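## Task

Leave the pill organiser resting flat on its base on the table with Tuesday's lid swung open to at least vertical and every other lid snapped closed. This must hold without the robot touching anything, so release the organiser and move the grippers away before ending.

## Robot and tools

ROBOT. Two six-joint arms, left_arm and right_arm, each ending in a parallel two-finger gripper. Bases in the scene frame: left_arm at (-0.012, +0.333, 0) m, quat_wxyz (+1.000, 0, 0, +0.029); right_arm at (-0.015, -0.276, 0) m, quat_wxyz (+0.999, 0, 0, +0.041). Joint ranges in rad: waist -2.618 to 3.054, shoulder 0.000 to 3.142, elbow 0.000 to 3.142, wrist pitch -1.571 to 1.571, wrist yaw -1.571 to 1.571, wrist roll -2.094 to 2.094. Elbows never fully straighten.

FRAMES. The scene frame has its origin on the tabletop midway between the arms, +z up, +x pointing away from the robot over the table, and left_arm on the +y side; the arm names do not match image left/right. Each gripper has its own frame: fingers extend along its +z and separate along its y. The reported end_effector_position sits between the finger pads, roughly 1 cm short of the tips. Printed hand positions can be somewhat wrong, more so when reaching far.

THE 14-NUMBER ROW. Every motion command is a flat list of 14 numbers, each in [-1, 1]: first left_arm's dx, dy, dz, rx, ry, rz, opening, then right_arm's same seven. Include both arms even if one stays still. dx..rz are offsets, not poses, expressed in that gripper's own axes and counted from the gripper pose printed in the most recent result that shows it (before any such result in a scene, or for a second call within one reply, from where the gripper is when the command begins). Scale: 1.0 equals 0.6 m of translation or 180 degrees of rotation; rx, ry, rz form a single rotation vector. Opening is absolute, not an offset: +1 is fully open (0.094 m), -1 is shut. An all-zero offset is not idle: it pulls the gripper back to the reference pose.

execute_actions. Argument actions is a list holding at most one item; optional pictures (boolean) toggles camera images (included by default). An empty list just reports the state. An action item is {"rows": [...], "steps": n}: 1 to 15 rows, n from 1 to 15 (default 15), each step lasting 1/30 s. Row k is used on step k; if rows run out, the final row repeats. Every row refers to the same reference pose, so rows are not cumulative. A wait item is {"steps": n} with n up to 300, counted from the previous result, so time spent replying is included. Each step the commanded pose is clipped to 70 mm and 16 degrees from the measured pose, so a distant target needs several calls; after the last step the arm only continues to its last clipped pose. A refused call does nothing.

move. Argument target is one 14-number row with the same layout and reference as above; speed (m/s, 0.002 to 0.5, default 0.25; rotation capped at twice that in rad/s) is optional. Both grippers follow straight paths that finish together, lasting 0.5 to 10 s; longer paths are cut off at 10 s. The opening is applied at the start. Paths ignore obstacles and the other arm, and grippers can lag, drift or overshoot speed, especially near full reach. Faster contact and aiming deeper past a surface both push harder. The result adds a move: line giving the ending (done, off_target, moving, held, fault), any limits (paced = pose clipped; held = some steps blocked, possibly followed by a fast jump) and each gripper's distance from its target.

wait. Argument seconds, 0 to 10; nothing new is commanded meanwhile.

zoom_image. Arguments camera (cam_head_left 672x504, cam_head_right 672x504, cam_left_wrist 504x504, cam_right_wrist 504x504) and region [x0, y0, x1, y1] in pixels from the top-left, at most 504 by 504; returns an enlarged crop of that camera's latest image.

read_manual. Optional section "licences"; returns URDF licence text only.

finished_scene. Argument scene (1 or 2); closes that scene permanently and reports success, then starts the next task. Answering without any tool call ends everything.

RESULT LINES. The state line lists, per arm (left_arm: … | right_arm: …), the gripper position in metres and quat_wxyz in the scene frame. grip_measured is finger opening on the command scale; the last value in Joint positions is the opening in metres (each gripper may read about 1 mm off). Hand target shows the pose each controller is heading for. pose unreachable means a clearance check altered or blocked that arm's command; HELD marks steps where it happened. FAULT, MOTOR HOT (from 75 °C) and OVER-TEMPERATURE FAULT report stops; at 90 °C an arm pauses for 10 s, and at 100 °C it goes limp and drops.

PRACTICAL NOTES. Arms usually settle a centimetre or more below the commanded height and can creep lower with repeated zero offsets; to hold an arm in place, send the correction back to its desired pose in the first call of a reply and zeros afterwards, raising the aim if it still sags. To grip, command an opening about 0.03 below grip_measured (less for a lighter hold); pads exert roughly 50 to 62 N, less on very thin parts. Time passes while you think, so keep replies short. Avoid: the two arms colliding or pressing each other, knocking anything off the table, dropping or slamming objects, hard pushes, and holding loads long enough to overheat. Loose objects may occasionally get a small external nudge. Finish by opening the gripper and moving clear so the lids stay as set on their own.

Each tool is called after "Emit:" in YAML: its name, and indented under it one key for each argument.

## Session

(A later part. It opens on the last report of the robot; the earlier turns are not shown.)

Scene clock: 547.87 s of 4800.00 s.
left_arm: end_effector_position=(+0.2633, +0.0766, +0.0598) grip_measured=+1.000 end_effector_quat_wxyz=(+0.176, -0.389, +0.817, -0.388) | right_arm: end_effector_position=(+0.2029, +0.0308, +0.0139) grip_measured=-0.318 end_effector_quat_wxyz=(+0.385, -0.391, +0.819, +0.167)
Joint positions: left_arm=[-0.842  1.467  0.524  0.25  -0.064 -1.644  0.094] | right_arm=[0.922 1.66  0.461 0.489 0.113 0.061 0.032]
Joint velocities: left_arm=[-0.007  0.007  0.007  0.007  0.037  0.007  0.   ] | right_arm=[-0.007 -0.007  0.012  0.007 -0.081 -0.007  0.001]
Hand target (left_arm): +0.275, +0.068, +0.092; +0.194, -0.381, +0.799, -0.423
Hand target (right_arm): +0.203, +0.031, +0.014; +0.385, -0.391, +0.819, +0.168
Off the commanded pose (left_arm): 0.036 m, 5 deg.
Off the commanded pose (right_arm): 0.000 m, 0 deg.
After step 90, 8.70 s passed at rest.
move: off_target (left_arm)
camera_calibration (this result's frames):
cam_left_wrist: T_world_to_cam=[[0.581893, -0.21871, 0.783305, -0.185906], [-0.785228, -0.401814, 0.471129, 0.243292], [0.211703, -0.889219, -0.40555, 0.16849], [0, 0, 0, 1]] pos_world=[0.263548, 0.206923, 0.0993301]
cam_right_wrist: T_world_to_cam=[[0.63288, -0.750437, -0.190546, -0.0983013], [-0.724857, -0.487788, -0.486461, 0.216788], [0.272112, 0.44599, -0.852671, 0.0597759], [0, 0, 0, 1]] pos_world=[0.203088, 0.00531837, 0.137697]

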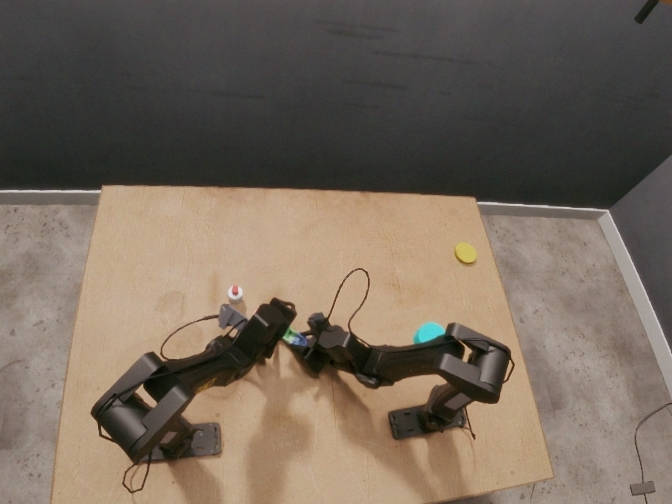

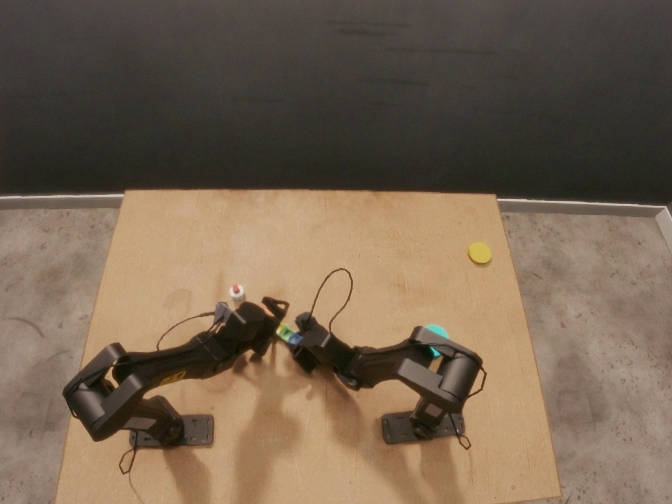

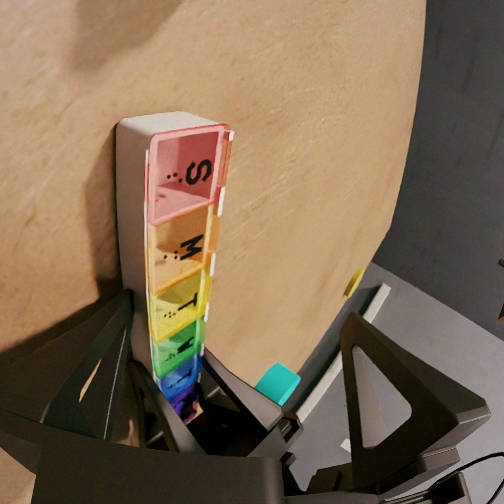

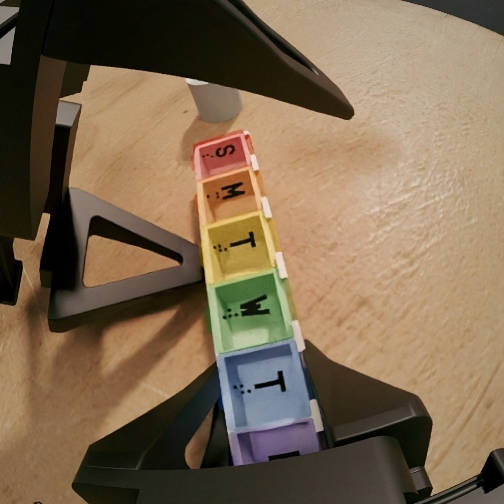

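Emit:
move:
  target: [0,-0.10,-0.01,0.075,0,0,1, 0,0,0,0,0,0,-0.37]
  speed: 0.012

Emit:
zoom_image:
  camera: "cam_right_wrist"
  region: [100, 160, 300, 340]

Scene clock: 569.60 s of 4800.00 s.
left_arm: end_effector_position=(+0.2742, +0.0682, +0.0781) grip_measured=+1.000 end_effector_quat_wxyz=(+0.196, -0.379, +0.799, -0.424) | right_arm: end_effector_position=(+0.2142, +0.0241, +0.0169) grip_measured=-0.318 end_effector_quat_wxyz=(+0.401, -0.369, +0.825, +0.149)
Joint positions: left_arm=[-0.842  1.467  0.524  0.341 -0.073 -1.632  0.094] | right_arm=[0.913 1.66  0.461 0.5   0.167 0.075 0.032]
Joint velocities: left_arm=[-0.007  0.002  0.017 -0.022 -0.007  0.022  0.   ] | right_arm=[-0.007  0.012 -0.012 -0.037  0.051  0.022  0.   ]
Hand target (left_arm): +0.287, +0.057, +0.111; +0.219, -0.366, +0.767, -0.479
Hand target (right_arm): +0.203, +0.030, +0.014; +0.385, -0.391, +0.819, +0.167
Off the commanded pose (left_arm): 0.037 m, 8 deg.
Off the commanded pose (right_arm): 0.014 m, 4 deg.
After step 90, 8.67 s passed at rest.
move: off_target (left_arm, right_arm)
camera_calibration (this result's frames):
cam_left_wrist: T_world_to_cam=[[0.521269, -0.17526, 0.835202, -0.19878], [-0.818905, -0.378137, 0.431748, 0.25053], [0.240153, -0.909008, -0.340633, 0.154564], [0, 0, 0, 1]] pos_world=[0.271659, 0.200396, 0.110505]
cam_right_wrist: T_world_to_cam=[[0.592321, -0.787249, -0.171448, -0.100642], [-0.738564, -0.445488, -0.506027, 0.225509], [0.321991, 0.426357, -0.845306, 0.0518836], [0, 0, 0, 1]] pos_world=[0.209459, -0.000889491, 0.140716]

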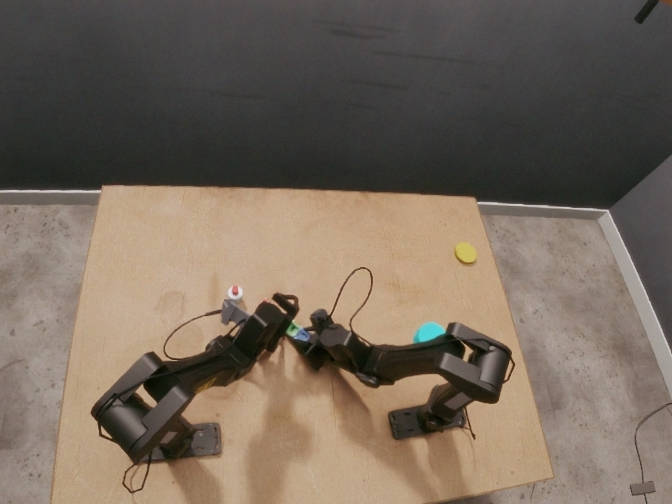

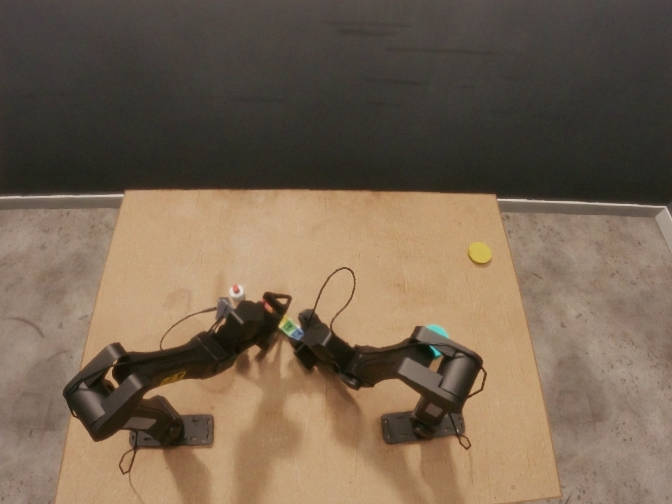

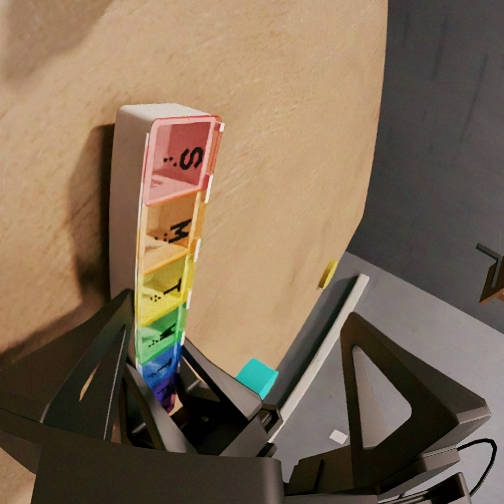

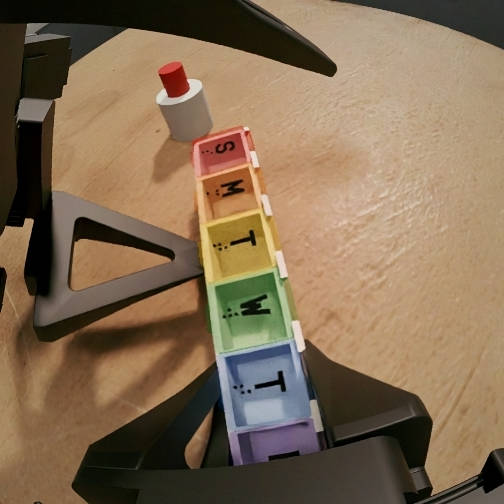

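Region (100, 160, 300, 340) of cam_right_wrist's 504x504 image, scaled by 2.520, with more detail than that image has; it fills the top 454 rows of this view, and the rest is white.

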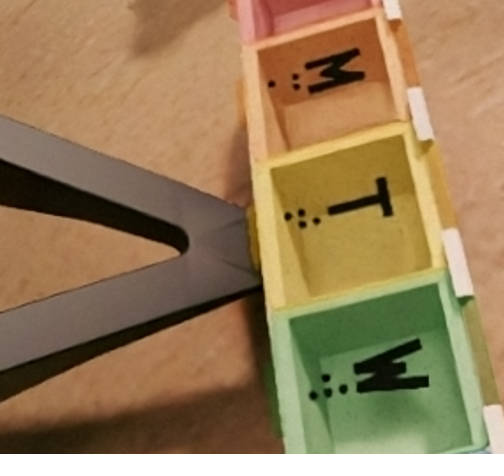

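Emit:
move:
  target: [-0.003,0.049,-0.037,0,0,0,1, 0,0,0,0,0,0,-0.37]
  speed: 0.04

Scene clock: 615.60 s of 4800.00 s.
left_arm: end_effector_position=(+0.2487, +0.0934, +0.0557) grip_measured=+1.000 end_effector_quat_wxyz=(+0.187, -0.386, +0.806, -0.407) | right_arm: end_effector_position=(+0.2148, +0.0237, +0.0170) grip_measured=-0.318 end_effector_quat_wxyz=(+0.401, -0.368, +0.826, +0.148)
Joint positions: left_arm=[-0.842  1.39   0.39   0.357 -0.073 -1.64   0.094] | right_arm=[0.912 1.66  0.461 0.5   0.17  0.075 0.032]
Joint velocities: left_arm=[ 0.002 -0.002  0.007  0.037  0.066  0.007  0.   ] | right_arm=[ 0.002  0.002 -0.012 -0.022  0.007  0.022 -0.001]
Hand target (left_arm): +0.248, +0.092, +0.067; +0.196, -0.379, +0.799, -0.424
Hand target (right_arm): +0.214, +0.024, +0.017; +0.401, -0.369, +0.825, +0.149
Off the commanded pose (left_arm): 0.011 m, 2 deg.
Off the commanded pose (right_arm): 0.001 m, 0 deg.
After step 90, 41.80 s passed at rest.
move: off_target (left_arm)
camera_calibration (this result's frames):
cam_left_wrist: T_world_to_cam=[[0.550619, -0.193016, 0.812135, -0.166767], [-0.801966, -0.392319, 0.450485, 0.244866], [0.231665, -0.89935, -0.370811, 0.178947], [0, 0, 0, 1]] pos_world=[0.246744, 0.224813, 0.0914847]
cam_right_wrist: T_world_to_cam=[[0.590008, -0.789253, -0.170208, -0.100765], [-0.739363, -0.44345, -0.50665, 0.225866], [0.324396, 0.424773, -0.845184, 0.0514702], [0, 0, 0, 1]] pos_world=[0.209752, -0.00123221, 0.140785]

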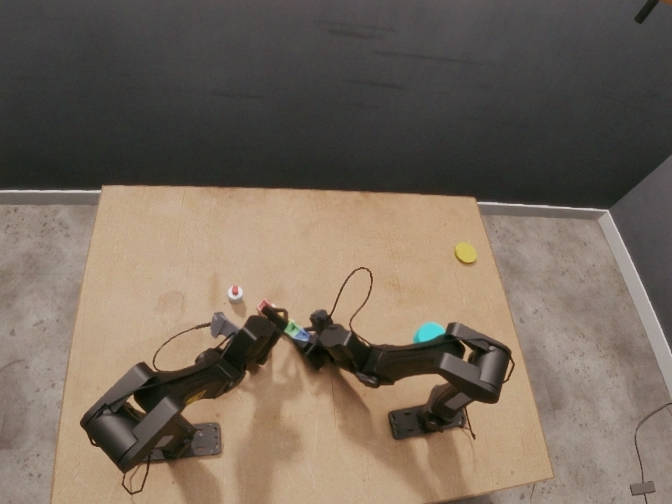

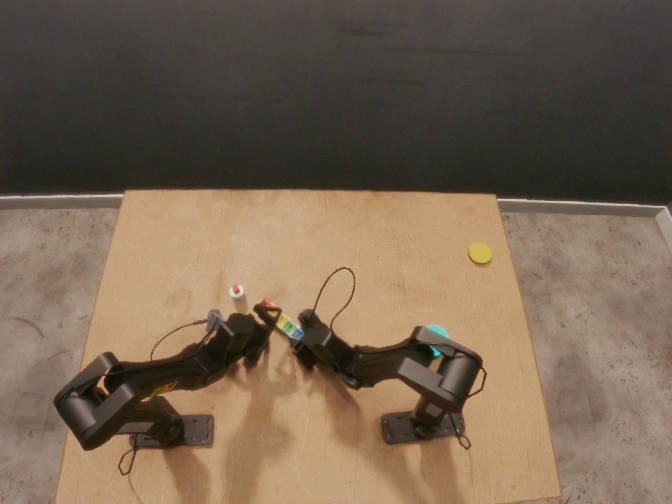

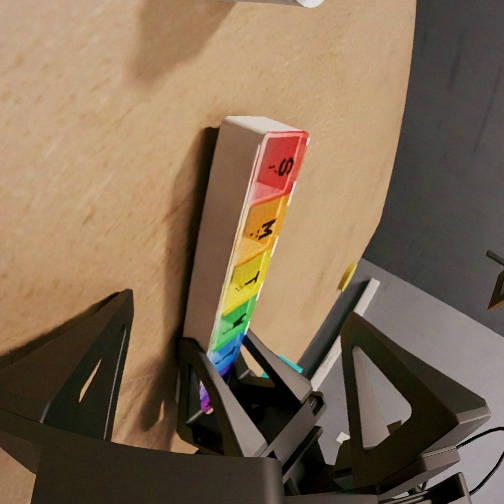

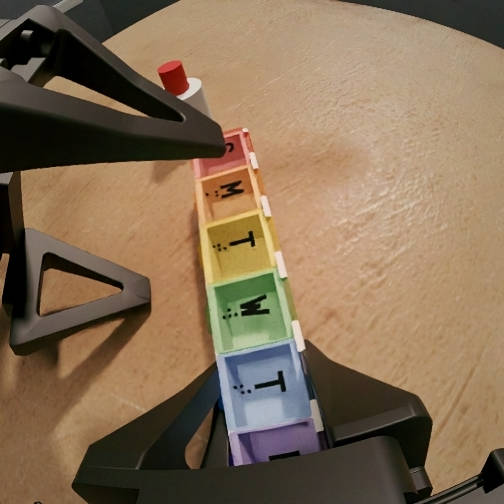

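Emit:
execute_actions:
  actions:
    - {"rows":[[0,0,0,0,0,0,1,0,0,0,0,0,0,0.3]],"steps":12}
  pictures: false

Emit:
move:
  target: [0,0,0,0,0,0,1, -0.103,-0.007,-0.085,0,0,0,0.3]
  speed: 0.08

Scene clock: 628.73 s of 4800.00 s.
left_arm: end_effector_position=(+0.2486, +0.0930, +0.0561) grip_measured=+1.000 end_effector_quat_wxyz=(+0.186, -0.387, +0.805, -0.409) | right_arm: end_effector_position=(+0.2148, +0.0237, +0.0170) grip_measured=+0.298 end_effector_quat_wxyz=(+0.401, -0.368, +0.826, +0.148)
Joint positions: left_arm=[-0.842  1.389  0.39   0.358 -0.071 -1.644  0.094] | right_arm=[0.912 1.66  0.461 0.5   0.17  0.075 0.061]
Joint velocities: left_arm=[ 0.007 -0.017 -0.002  0.007  0.051  0.095  0.   ] | right_arm=[ 0.017 -0.012  0.012 -0.037  0.022 -0.037  0.001]
Hand target (left_arm): +0.249, +0.093, +0.056; +0.187, -0.386, +0.806, -0.407
Hand target (right_arm): +0.215, +0.024, +0.017; +0.401, -0.368, +0.826, +0.148
Off the commanded pose (left_arm): 0.001 m, 0 deg.
Off the commanded pose (right_arm): 0.000 m, 0 deg.
Steps of this call (steps 1 to 90: nothing new was sent; then 9.73 s passed at rest; steps 91 to 102: all 12 steps of this action). Readings (end_effector_position):
91: left_arm (+0.2488, +0.0933, +0.0561) | right_arm (+0.2148, +0.0237, +0.0170)
92: left_arm (+0.2488, +0.0932, +0.0561) | right_arm (+0.2148, +0.0237, +0.0170)
94: left_arm (+0.2487, +0.0931, +0.0561) | right_arm (+0.2148, +0.0237, +0.0170)
98: left_arm (+0.2486, +0.0931, +0.0561) | right_arm (+0.2148, +0.0237, +0.0170)
102: the state above

Scene clock: 630.63 s of 4800.00 s.
left_arm: end_effector_position=(+0.2484, +0.0928, +0.0561) grip_measured=+1.000 end_effector_quat_wxyz=(+0.184, -0.388, +0.805, -0.409) | right_arm: end_effector_position=(+0.2077, +0.0128, +0.0736) grip_measured=+0.298 end_effector_quat_wxyz=(+0.380, -0.375, +0.835, +0.135)
Joint positions: left_arm=[-0.842  1.389  0.39   0.358 -0.069 -1.649  0.094] | right_arm=[0.912 1.388 0.577 0.058 0.17  0.075 0.061]
Joint velocities: left_arm=[-0.007 -0.007 -0.017  0.007 -0.022 -0.022  0.   ] | right_arm=[-0.002  0.012 -0.007 -0.007 -0.007 -0.066 -0.001]
Hand target (left_arm): +0.249, +0.093, +0.056; +0.186, -0.387, +0.805, -0.409
Hand target (right_arm): +0.214, +0.022, +0.096; +0.401, -0.368, +0.825, +0.148
Off the commanded pose (left_arm): 0.000 m, 0 deg.
Off the commanded pose (right_arm): 0.027 m, 3 deg.
move: off_target (right_arm)
camera_calibration (this result's frames):
cam_left_wrist: T_world_to_cam=[[0.554922, -0.185552, 0.810945, -0.168678], [-0.799, -0.390319, 0.457439, 0.242903], [0.231648, -0.901788, -0.364853, 0.178457], [0, 0, 0, 1]] pos_world=[0.246343, 0.224441, 0.090786]
cam_right_wrist: T_world_to_cam=[[0.585189, -0.796655, -0.15131, -0.095839], [-0.753903, -0.465783, -0.463333, 0.244596], [0.298639, 0.38521, -0.873171, 0.114226], [0, 0, 0, 1]] pos_world=[0.206373, -0.00642331, 0.198567]

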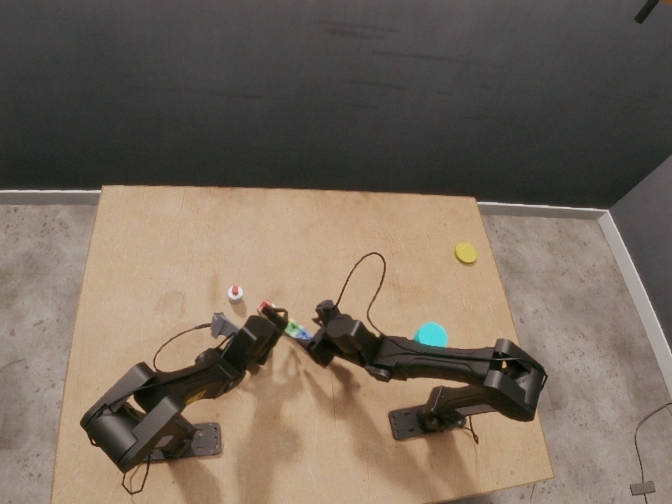

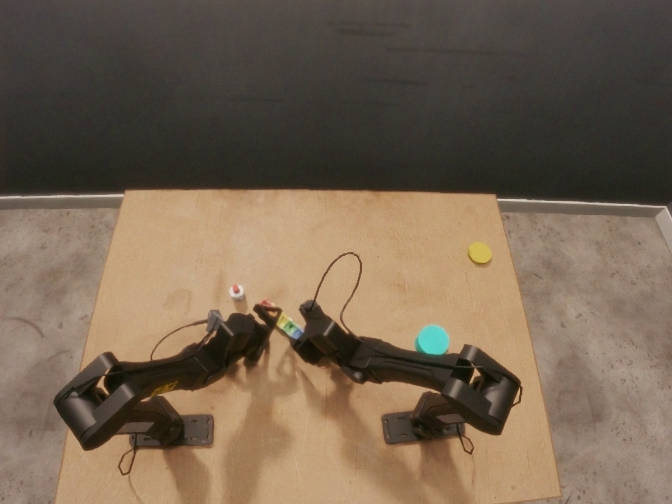

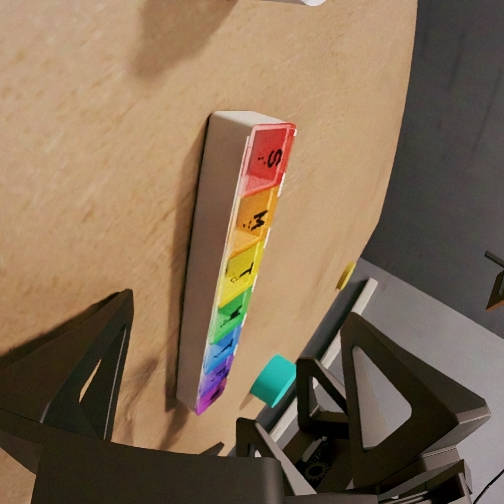

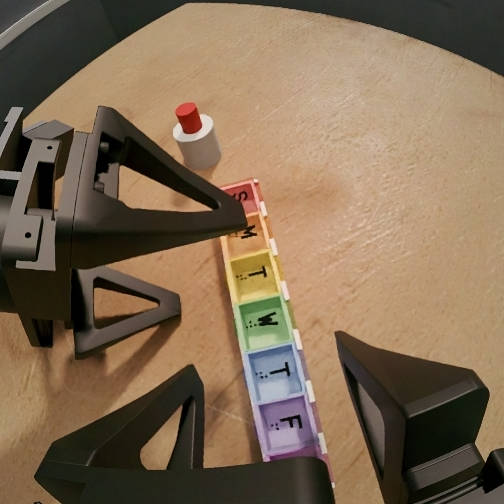

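Emit:
move:
  target: [0,0.012,-0.073,0,0,0,-0.55, 0,0,0,0,0,0,0.3]
  speed: 0.08

Emit:
move:
  target: [0,0,0,0,0,0,-0.55, -0.069,0,0.011,0.193,0.221,0.477,-1]
  speed: 0.1

Scene clock: 643.87 s of 4800.00 s.
left_arm: end_effector_position=(+0.2198, +0.1165, +0.0729) grip_measured=-0.548 end_effector_quat_wxyz=(+0.177, -0.393, +0.807, -0.403) | right_arm: end_effector_position=(+0.2076, +0.0126, +0.0734) grip_measured=+0.298 end_effector_quat_wxyz=(+0.380, -0.375, +0.835, +0.134)
Joint positions: left_arm=[-0.855  1.124  0.335  0.128 -0.072 -1.667  0.021] | right_arm=[0.912 1.388 0.577 0.056 0.17  0.075 0.061]
Joint velocities: left_arm=[-0.007 -0.002 -0.002 -0.037 -0.022 -0.066 -0.002] | right_arm=[-0.002 -0.007 -0.017  0.007  0.037 -0.022 -0.001]
Hand target (left_arm): +0.218, +0.118, +0.078; +0.184, -0.389, +0.805, -0.409
Hand target (right_arm): +0.208, +0.013, +0.074; +0.381, -0.375, +0.835, +0.135
Off the commanded pose (left_arm): 0.004 m, 1 deg.
Off the commanded pose (right_arm): 0.000 m, 0 deg.
After step 90, 9.03 s passed at rest.
move: done
camera_calibration (this result's frames):
cam_left_wrist: T_world_to_cam=[[0.572283, -0.188123, 0.798186, -0.164705], [-0.788662, -0.392992, 0.472831, 0.218579], [0.224731, -0.900093, -0.373269, 0.214546], [0, 0, 0, 1]] pos_world=[0.218428, 0.248027, 0.108198]
cam_right_wrist: T_world_to_cam=[[0.585094, -0.7968, -0.150911, -0.0959451], [-0.754192, -0.466227, -0.462415, 0.244344], [0.298093, 0.384372, -0.873727, 0.114306], [0, 0, 0, 1]] pos_world=[0.206346, -0.00646517, 0.198381]

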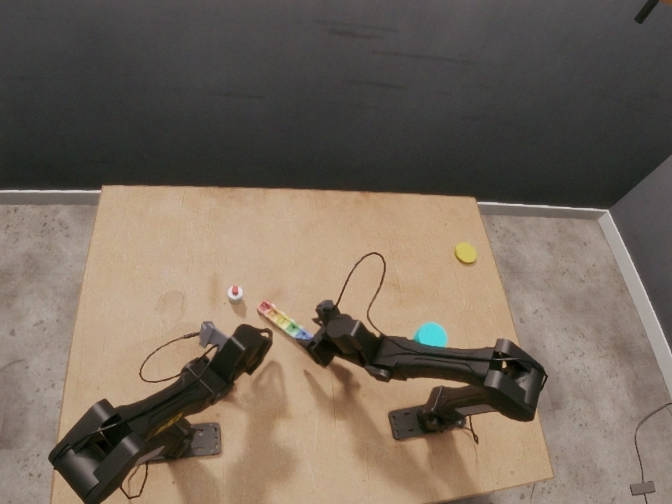

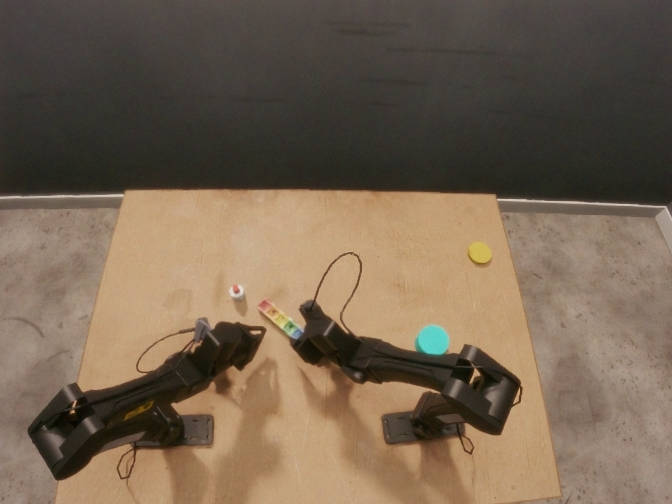

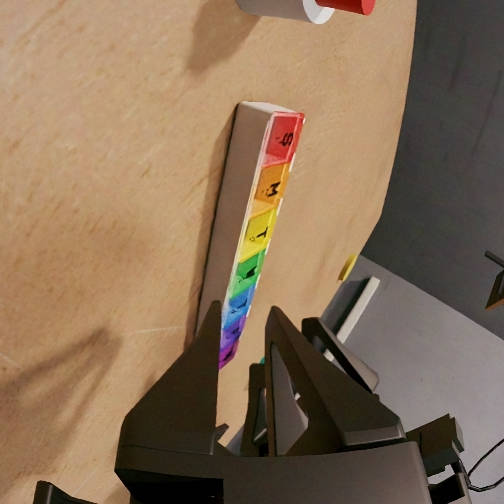

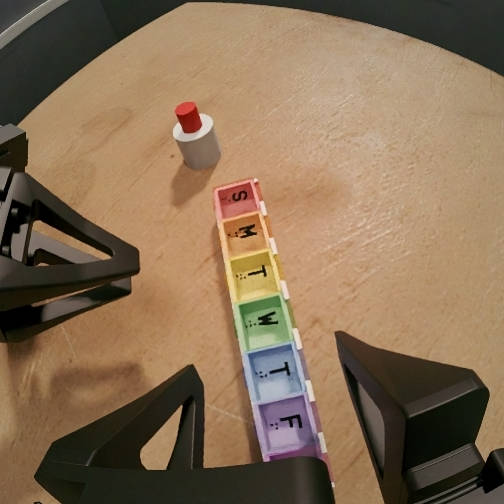

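Scene clock: 653.10 s of 4800.00 s.
left_arm: end_effector_position=(+0.2196, +0.1162, +0.0729) grip_measured=-0.548 end_effector_quat_wxyz=(+0.175, -0.394, +0.807, -0.404) | right_arm: end_effector_position=(+0.2238, +0.0353, +0.0934) grip_measured=-0.986 end_effector_quat_wxyz=(+0.001, +0.360, +0.933, -0.009)
Joint positions: left_arm=[-0.855  1.124  0.335  0.128 -0.069 -1.67   0.021] | right_arm=[ 0.836  2.063  1.786 -1.31   0.008  1.653  0.001]
Joint velocities: left_arm=[ 0.002 -0.007 -0.017  0.022  0.007  0.037  0.   ] | right_arm=[-0.007  0.007 -0.007  0.007  0.037 -0.007 -0.001]
Hand target (left_arm): +0.220, +0.116, +0.073; +0.177, -0.393, +0.807, -0.403
Hand target (right_arm): +0.227, +0.037, +0.105; +0.001, +0.366, +0.931, -0.001
Off the commanded pose (left_arm): 0.000 m, 0 deg.
Off the commanded pose (right_arm): 0.008 m, 2 deg.
move: done
camera_calibration (this result's frames):
cam_left_wrist: T_world_to_cam=[[0.574744, -0.185206, 0.797099, -0.16539], [-0.787049, -0.391853, 0.47645, 0.217502], [0.224104, -0.901194, -0.370982, 0.214429], [0, 0, 0, 1]] pos_world=[0.218188, 0.24784, 0.107753]
cam_right_wrist: T_world_to_cam=[[-0.850255, -0.526354, 0.00430328, 0.212849], [-0.498361, 0.807613, 0.315273, 0.101565], [-0.169421, 0.265918, -0.948991, 0.23401], [0, 0, 0, 1]] pos_world=[0.271238, -0.0322188, 0.189137]

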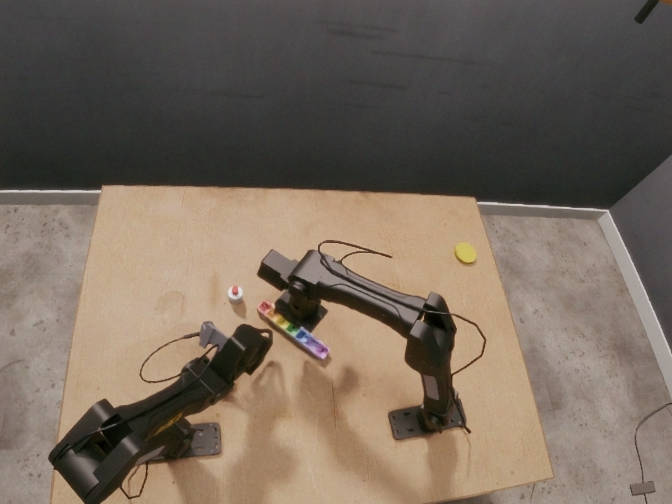

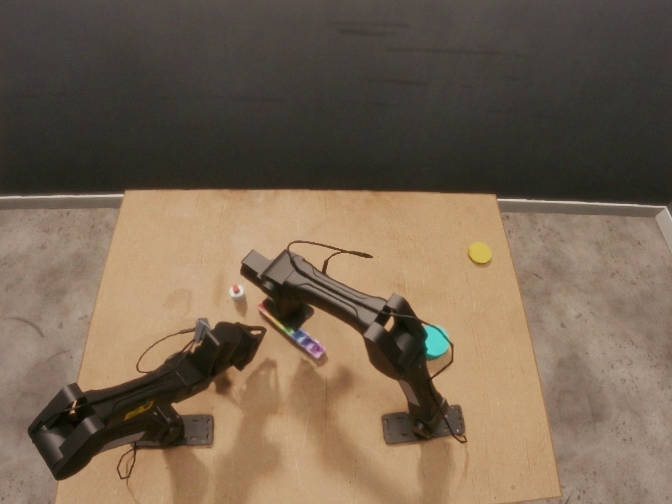

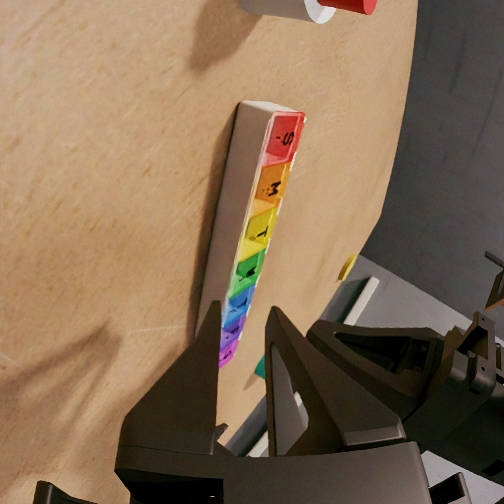

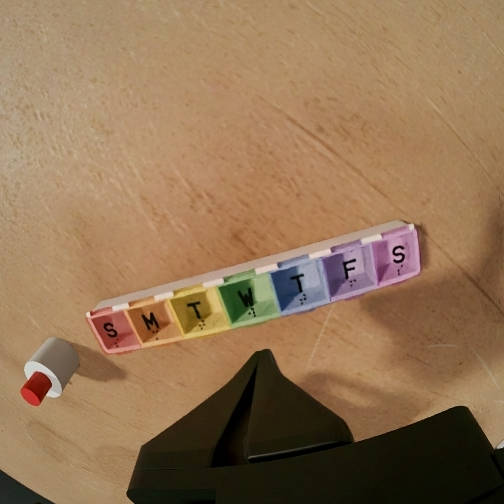

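Emit:
move:
  target: [0,0,0,0,0,0,-0.55, 0.0177,0.0138,0.08,0,0,0,-1]
  speed: 0.06

Scene clock: 666.53 s of 4800.00 s.
left_arm: end_effector_position=(+0.2193, +0.1160, +0.0729) grip_measured=-0.548 end_effector_quat_wxyz=(+0.173, -0.395, +0.806, -0.405) | right_arm: end_effector_position=(+0.2242, +0.0471, +0.0460) grip_measured=-0.986 end_effector_quat_wxyz=(+0.000, +0.360, +0.933, -0.013)
Joint positions: left_arm=[-0.855  1.124  0.335  0.128 -0.068 -1.675  0.021] | right_arm=[ 0.853  2.133  1.703 -1.165  0.007  1.671  0.001]
Joint velocities: left_arm=[ 0.017 -0.027  0.012 -0.11   0.007  0.022 -0.001] | right_arm=[-0.012 -0.002  0.012 -0.022 -0.081 -0.037 -0.   ]
Hand target (left_arm): +0.220, +0.116, +0.073; +0.175, -0.394, +0.807, -0.404
Hand target (right_arm): +0.222, +0.049, +0.045; +0.001, +0.360, +0.933, -0.009
Off the commanded pose (left_arm): 0.000 m, 0 deg.
Off the commanded pose (right_arm): 0.003 m, 0 deg.
After step 90, 9.17 s passed at rest.
move: done
camera_calibration (this result's frames):
cam_left_wrist: T_world_to_cam=[[0.577327, -0.181936, 0.795986, -0.166158], [-0.7852, -0.391092, 0.480113, 0.216469], [0.223954, -0.90219, -0.368644, 0.214228], [0, 0, 0, 1]] pos_world=[0.217922, 0.247703, 0.107303]
cam_right_wrist: T_world_to_cam=[[-0.851225, -0.524676, 0.0114189, 0.219417], [-0.495298, 0.810374, 0.313007, 0.106419], [-0.173481, 0.260784, -0.949682, 0.187187], [0, 0, 0, 1]] pos_world=[0.271956, -0.0199318, 0.141953]

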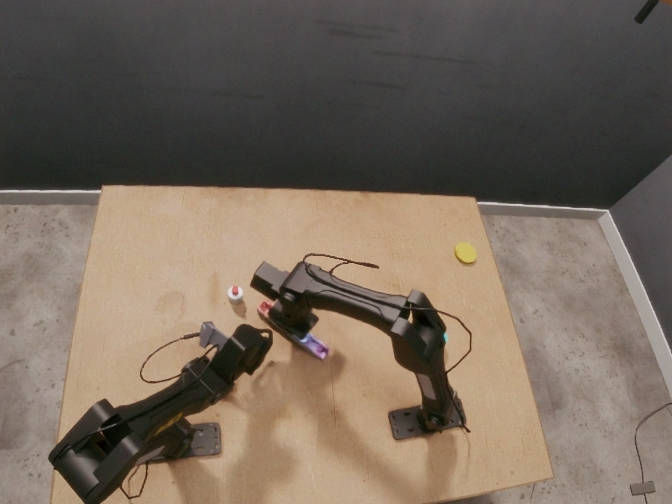

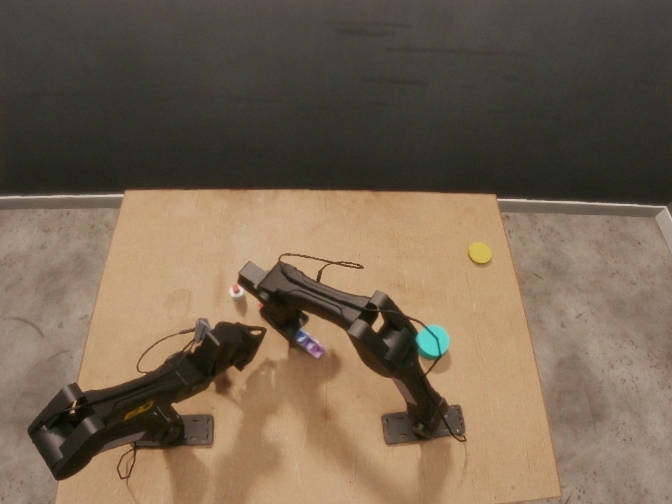

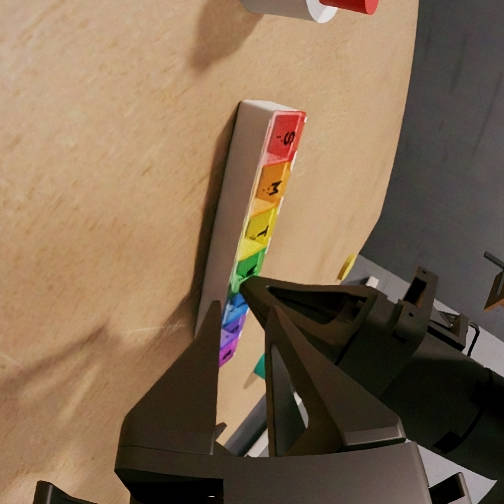

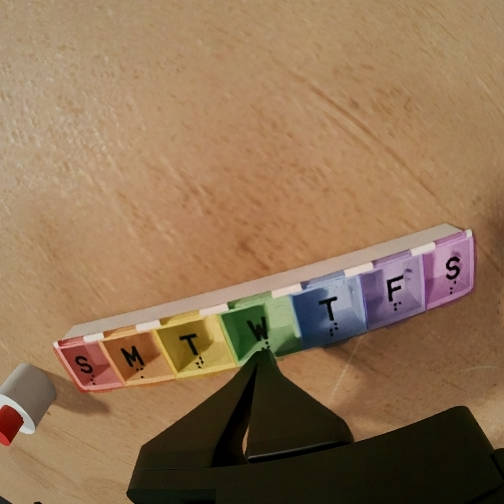

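Emit:
execute_actions:
  actions: []

Scene clock: 679.33 s of 4800.00 s.
left_arm: end_effector_position=(+0.2193, +0.1160, +0.0729) grip_measured=-0.548 end_effector_quat_wxyz=(+0.173, -0.395, +0.806, -0.405) | right_arm: end_effector_position=(+0.2244, +0.0474, +0.0460) grip_measured=-0.986 end_effector_quat_wxyz=(+0.000, +0.361, +0.933, -0.012)
Joint positions: left_arm=[-0.855  1.124  0.335  0.128 -0.068 -1.675  0.021] | right_arm=[ 0.853  2.133  1.703 -1.164  0.007  1.672  0.001]
Joint velocities: left_arm=[-0.012  0.007  0.007 -0.037  0.037 -0.007 -0.   ] | right_arm=[-0.002 -0.007  0.007 -0.051  0.007 -0.007 -0.001]
Hand target (left_arm): +0.220, +0.116, +0.073; +0.175, -0.394, +0.807, -0.404
Hand target (right_arm): +0.222, +0.049, +0.045; +0.001, +0.360, +0.933, -0.009
Off the commanded pose (left_arm): 0.000 m, 0 deg.
Off the commanded pose (right_arm): 0.003 m, 0 deg.
Steps of this call (steps 1 to 90: nothing new was sent; then 9.80 s passed at rest). Readings (end_effector_position):
1: left_arm (+0.2193, +0.1160, +0.0729) | right_arm (+0.2243, +0.0472, +0.0460)
2: left_arm (+0.2193, +0.1160, +0.0729) | right_arm (+0.2243, +0.0473, +0.0460)
4: left_arm (+0.2193, +0.1160, +0.0729) | right_arm (+0.2244, +0.0474, +0.0460)
8: left_arm (+0.2193, +0.1160, +0.0729) | right_arm (+0.2244, +0.0474, +0.0460)
90: the state above
camera_calibration (this result's frames):
cam_left_wrist: T_world_to_cam=[[0.577327, -0.181936, 0.795986, -0.166158], [-0.7852, -0.391092, 0.480113, 0.216469], [0.223954, -0.90219, -0.368644, 0.214228], [0, 0, 0, 1]] pos_world=[0.217922, 0.247703, 0.107303]
cam_right_wrist: T_world_to_cam=[[-0.851435, -0.524365, 0.00999703, 0.219867], [-0.495276, 0.81018, 0.313545, 0.106266], [-0.172511, 0.262012, -0.949521, 0.186855], [0, 0, 0, 1]] pos_world=[0.272068, -0.0197624, 0.141905]

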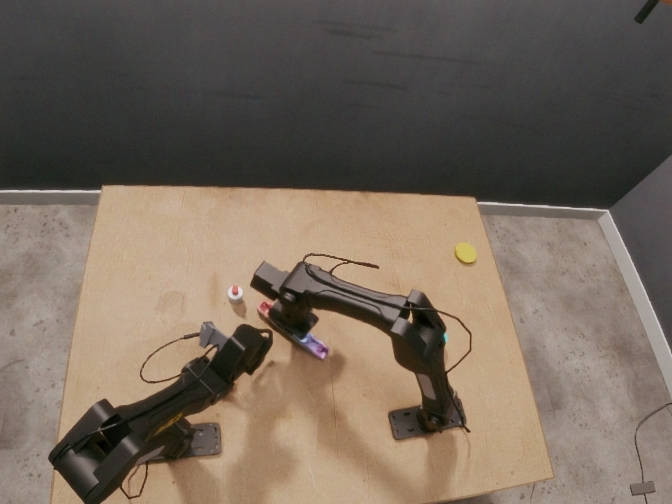

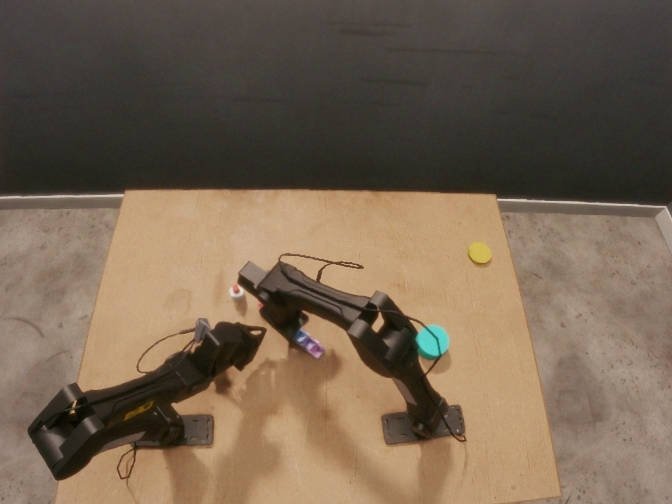

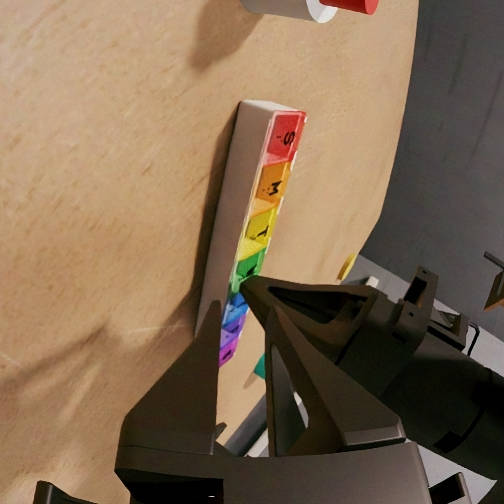

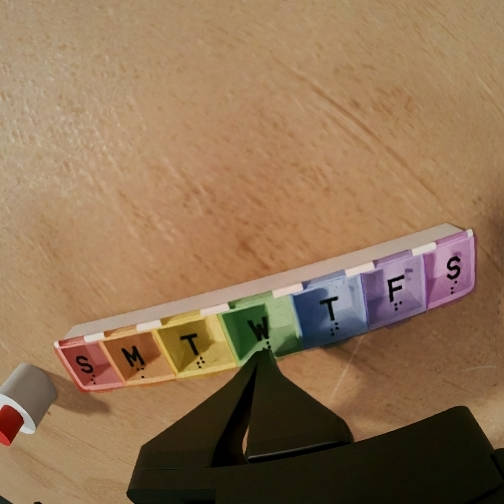

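Emit:
move:
  target: [0,0,0,0,0,0,-0.55, 0,0,0.035,0,0,0,-1]
  speed: 0.03

Scene clock: 682.70 s of 4800.00 s.
left_arm: end_effector_position=(+0.2191, +0.1157, +0.0729) grip_measured=-0.548 end_effector_quat_wxyz=(+0.172, -0.396, +0.806, -0.405) | right_arm: end_effector_position=(+0.2263, +0.0500, +0.0400) grip_measured=-0.986 end_effector_quat_wxyz=(+0.002, +0.361, +0.933, -0.007)
Joint positions: left_arm=[-0.855  1.124  0.335  0.128 -0.066 -1.678  0.021] | right_arm=[ 0.853  2.14   1.689 -1.132  0.007  1.672  0.001]
Joint velocities: left_arm=[ 0.007 -0.007  0.022  0.007  0.007  0.007 -0.001] | right_arm=[ 0.002 -0.017 -0.002  0.007  0.007 -0.007 -0.   ]
Hand target (left_arm): +0.219, +0.116, +0.073; +0.173, -0.395, +0.806, -0.405
Hand target (right_arm): +0.224, +0.047, +0.025; +0.000, +0.361, +0.933, -0.012
Off the commanded pose (left_arm): 0.000 m, 0 deg.
Off the commanded pose (right_arm): 0.015 m, 1 deg.
move: off_target (right_arm)
camera_calibration (this result's frames):
cam_left_wrist: T_world_to_cam=[[0.579708, -0.178988, 0.794923, -0.166845], [-0.783524, -0.390248, 0.483526, 0.215484], [0.223671, -0.903145, -0.366471, 0.214062], [0, 0, 0, 1]] pos_world=[0.217679, 0.247558, 0.106884]
cam_right_wrist: T_world_to_cam=[[-0.851467, -0.524408, -0.000269049, 0.223282], [-0.497352, 0.807374, 0.317472, 0.107491], [-0.166267, 0.270451, -0.948268, 0.178875], [0, 0, 0, 1]] pos_world=[0.273319, -0.0180715, 0.135556]

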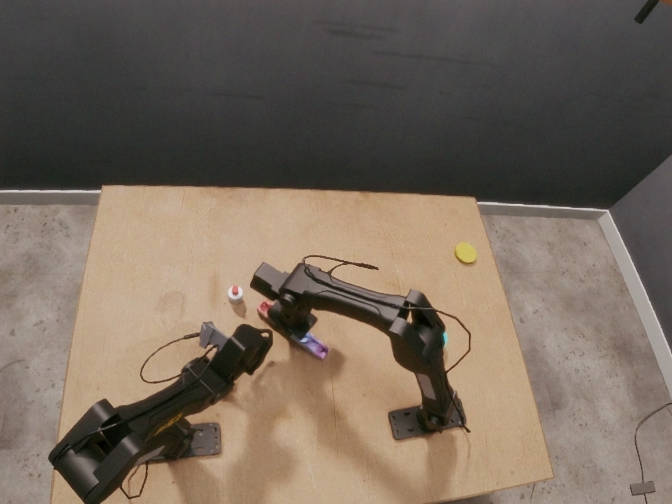

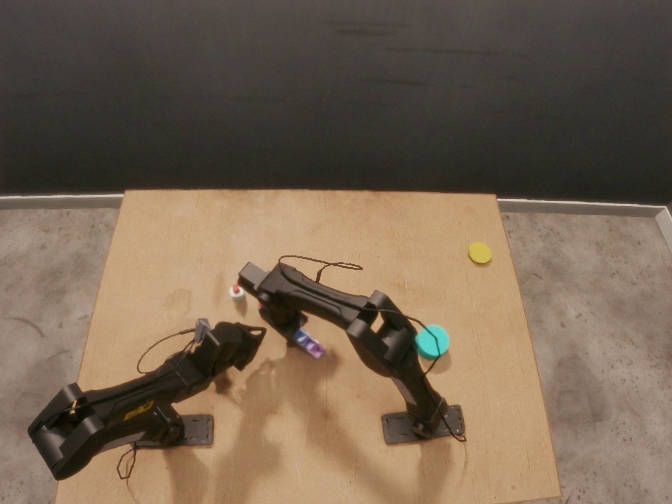

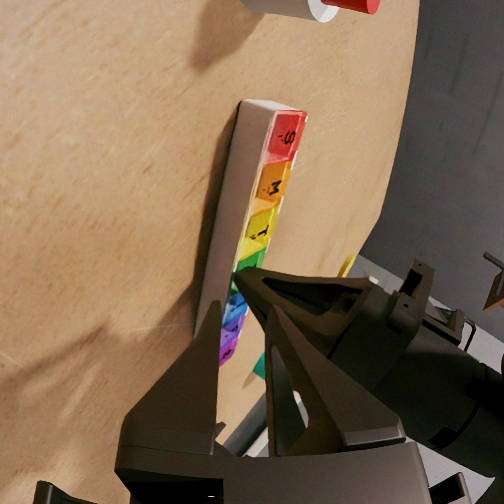

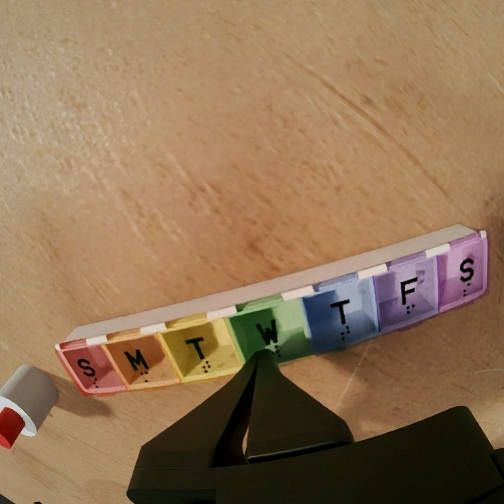

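Emit:
move:
  target: [0,0,0,0,0,0,-0.55, 0,0,0.04,0,0,0,-1]
  speed: 0.03

Emit:
zoom_image:
  camera: "cam_left_wrist"
  region: [170,180,370,380]

Scene clock: 686.00 s of 4800.00 s.
left_arm: end_effector_position=(+0.2189, +0.1155, +0.0729) grip_measured=-0.548 end_effector_quat_wxyz=(+0.170, -0.398, +0.805, -0.406) | right_arm: end_effector_position=(+0.2263, +0.0500, +0.0395) grip_measured=-0.987 end_effector_quat_wxyz=(+0.003, +0.361, +0.933, -0.003)
Joint positions: left_arm=[-0.855  1.124  0.335  0.128 -0.064 -1.682  0.021] | right_arm=[ 0.853  2.133  1.676 -1.119  0.007  1.672  0.001]
Joint velocities: left_arm=[ 0.002  0.002 -0.017 -0.037  0.007 -0.037  0.001] | right_arm=[-0.002  0.007 -0.002  0.022 -0.022 -0.051 -0.002]
Hand target (left_arm): +0.219, +0.116, +0.073; +0.172, -0.396, +0.806, -0.405
Hand target (right_arm): +0.226, +0.049, +0.017; +0.002, +0.361, +0.933, -0.008
Off the commanded pose (left_arm): 0.000 m, 0 deg.
Off the commanded pose (right_arm): 0.024 m, 0 deg.
move: off_target (right_arm)
camera_calibration (this result's frames):
cam_left_wrist: T_world_to_cam=[[0.582089, -0.176045, 0.79384, -0.167527], [-0.781836, -0.389394, 0.486934, 0.214497], [0.223394, -0.904091, -0.3643, 0.213895], [0, 0, 0, 1]] pos_world=[0.217434, 0.247412, 0.106466]
cam_right_wrist: T_world_to_cam=[[-0.851452, -0.524387, -0.00699516, 0.223511], [-0.498726, 0.805517, 0.320023, 0.10795], [-0.162181, 0.275973, -0.947384, 0.177212], [0, 0, 0, 1]] pos_world=[0.272887, -0.0186555, 0.134904]

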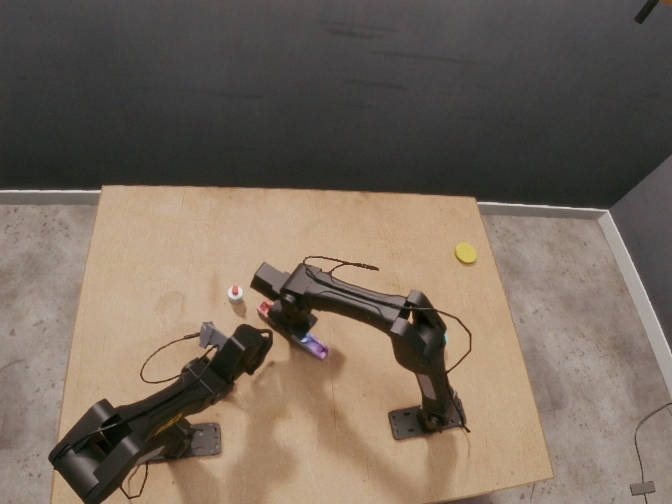

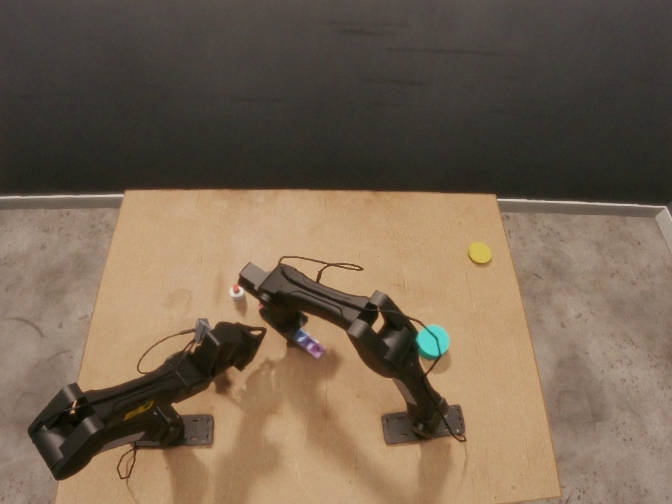

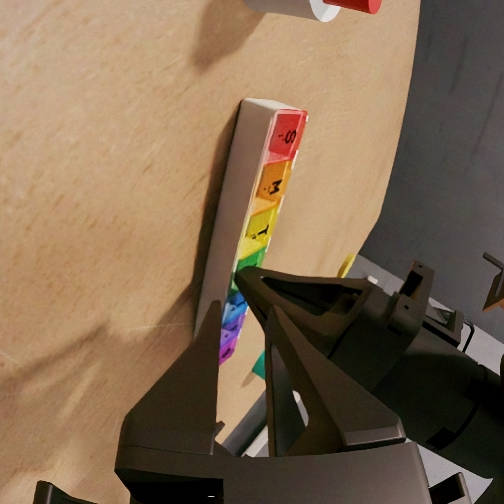

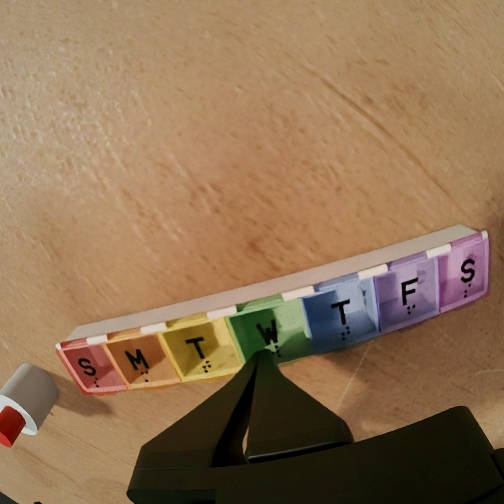

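Region (170, 180, 370, 380) of cam_left_wrist's 504x504 image, scaled by 2.520, with more detail than that image has.

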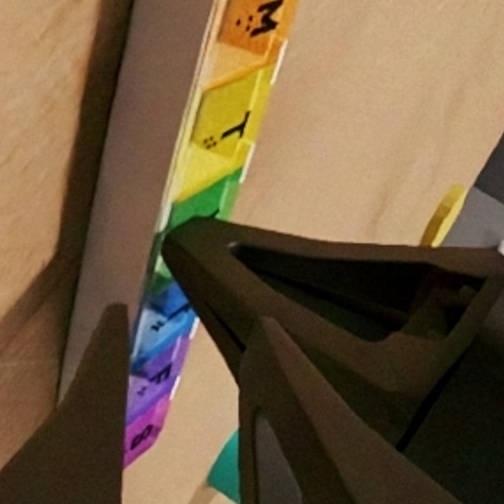

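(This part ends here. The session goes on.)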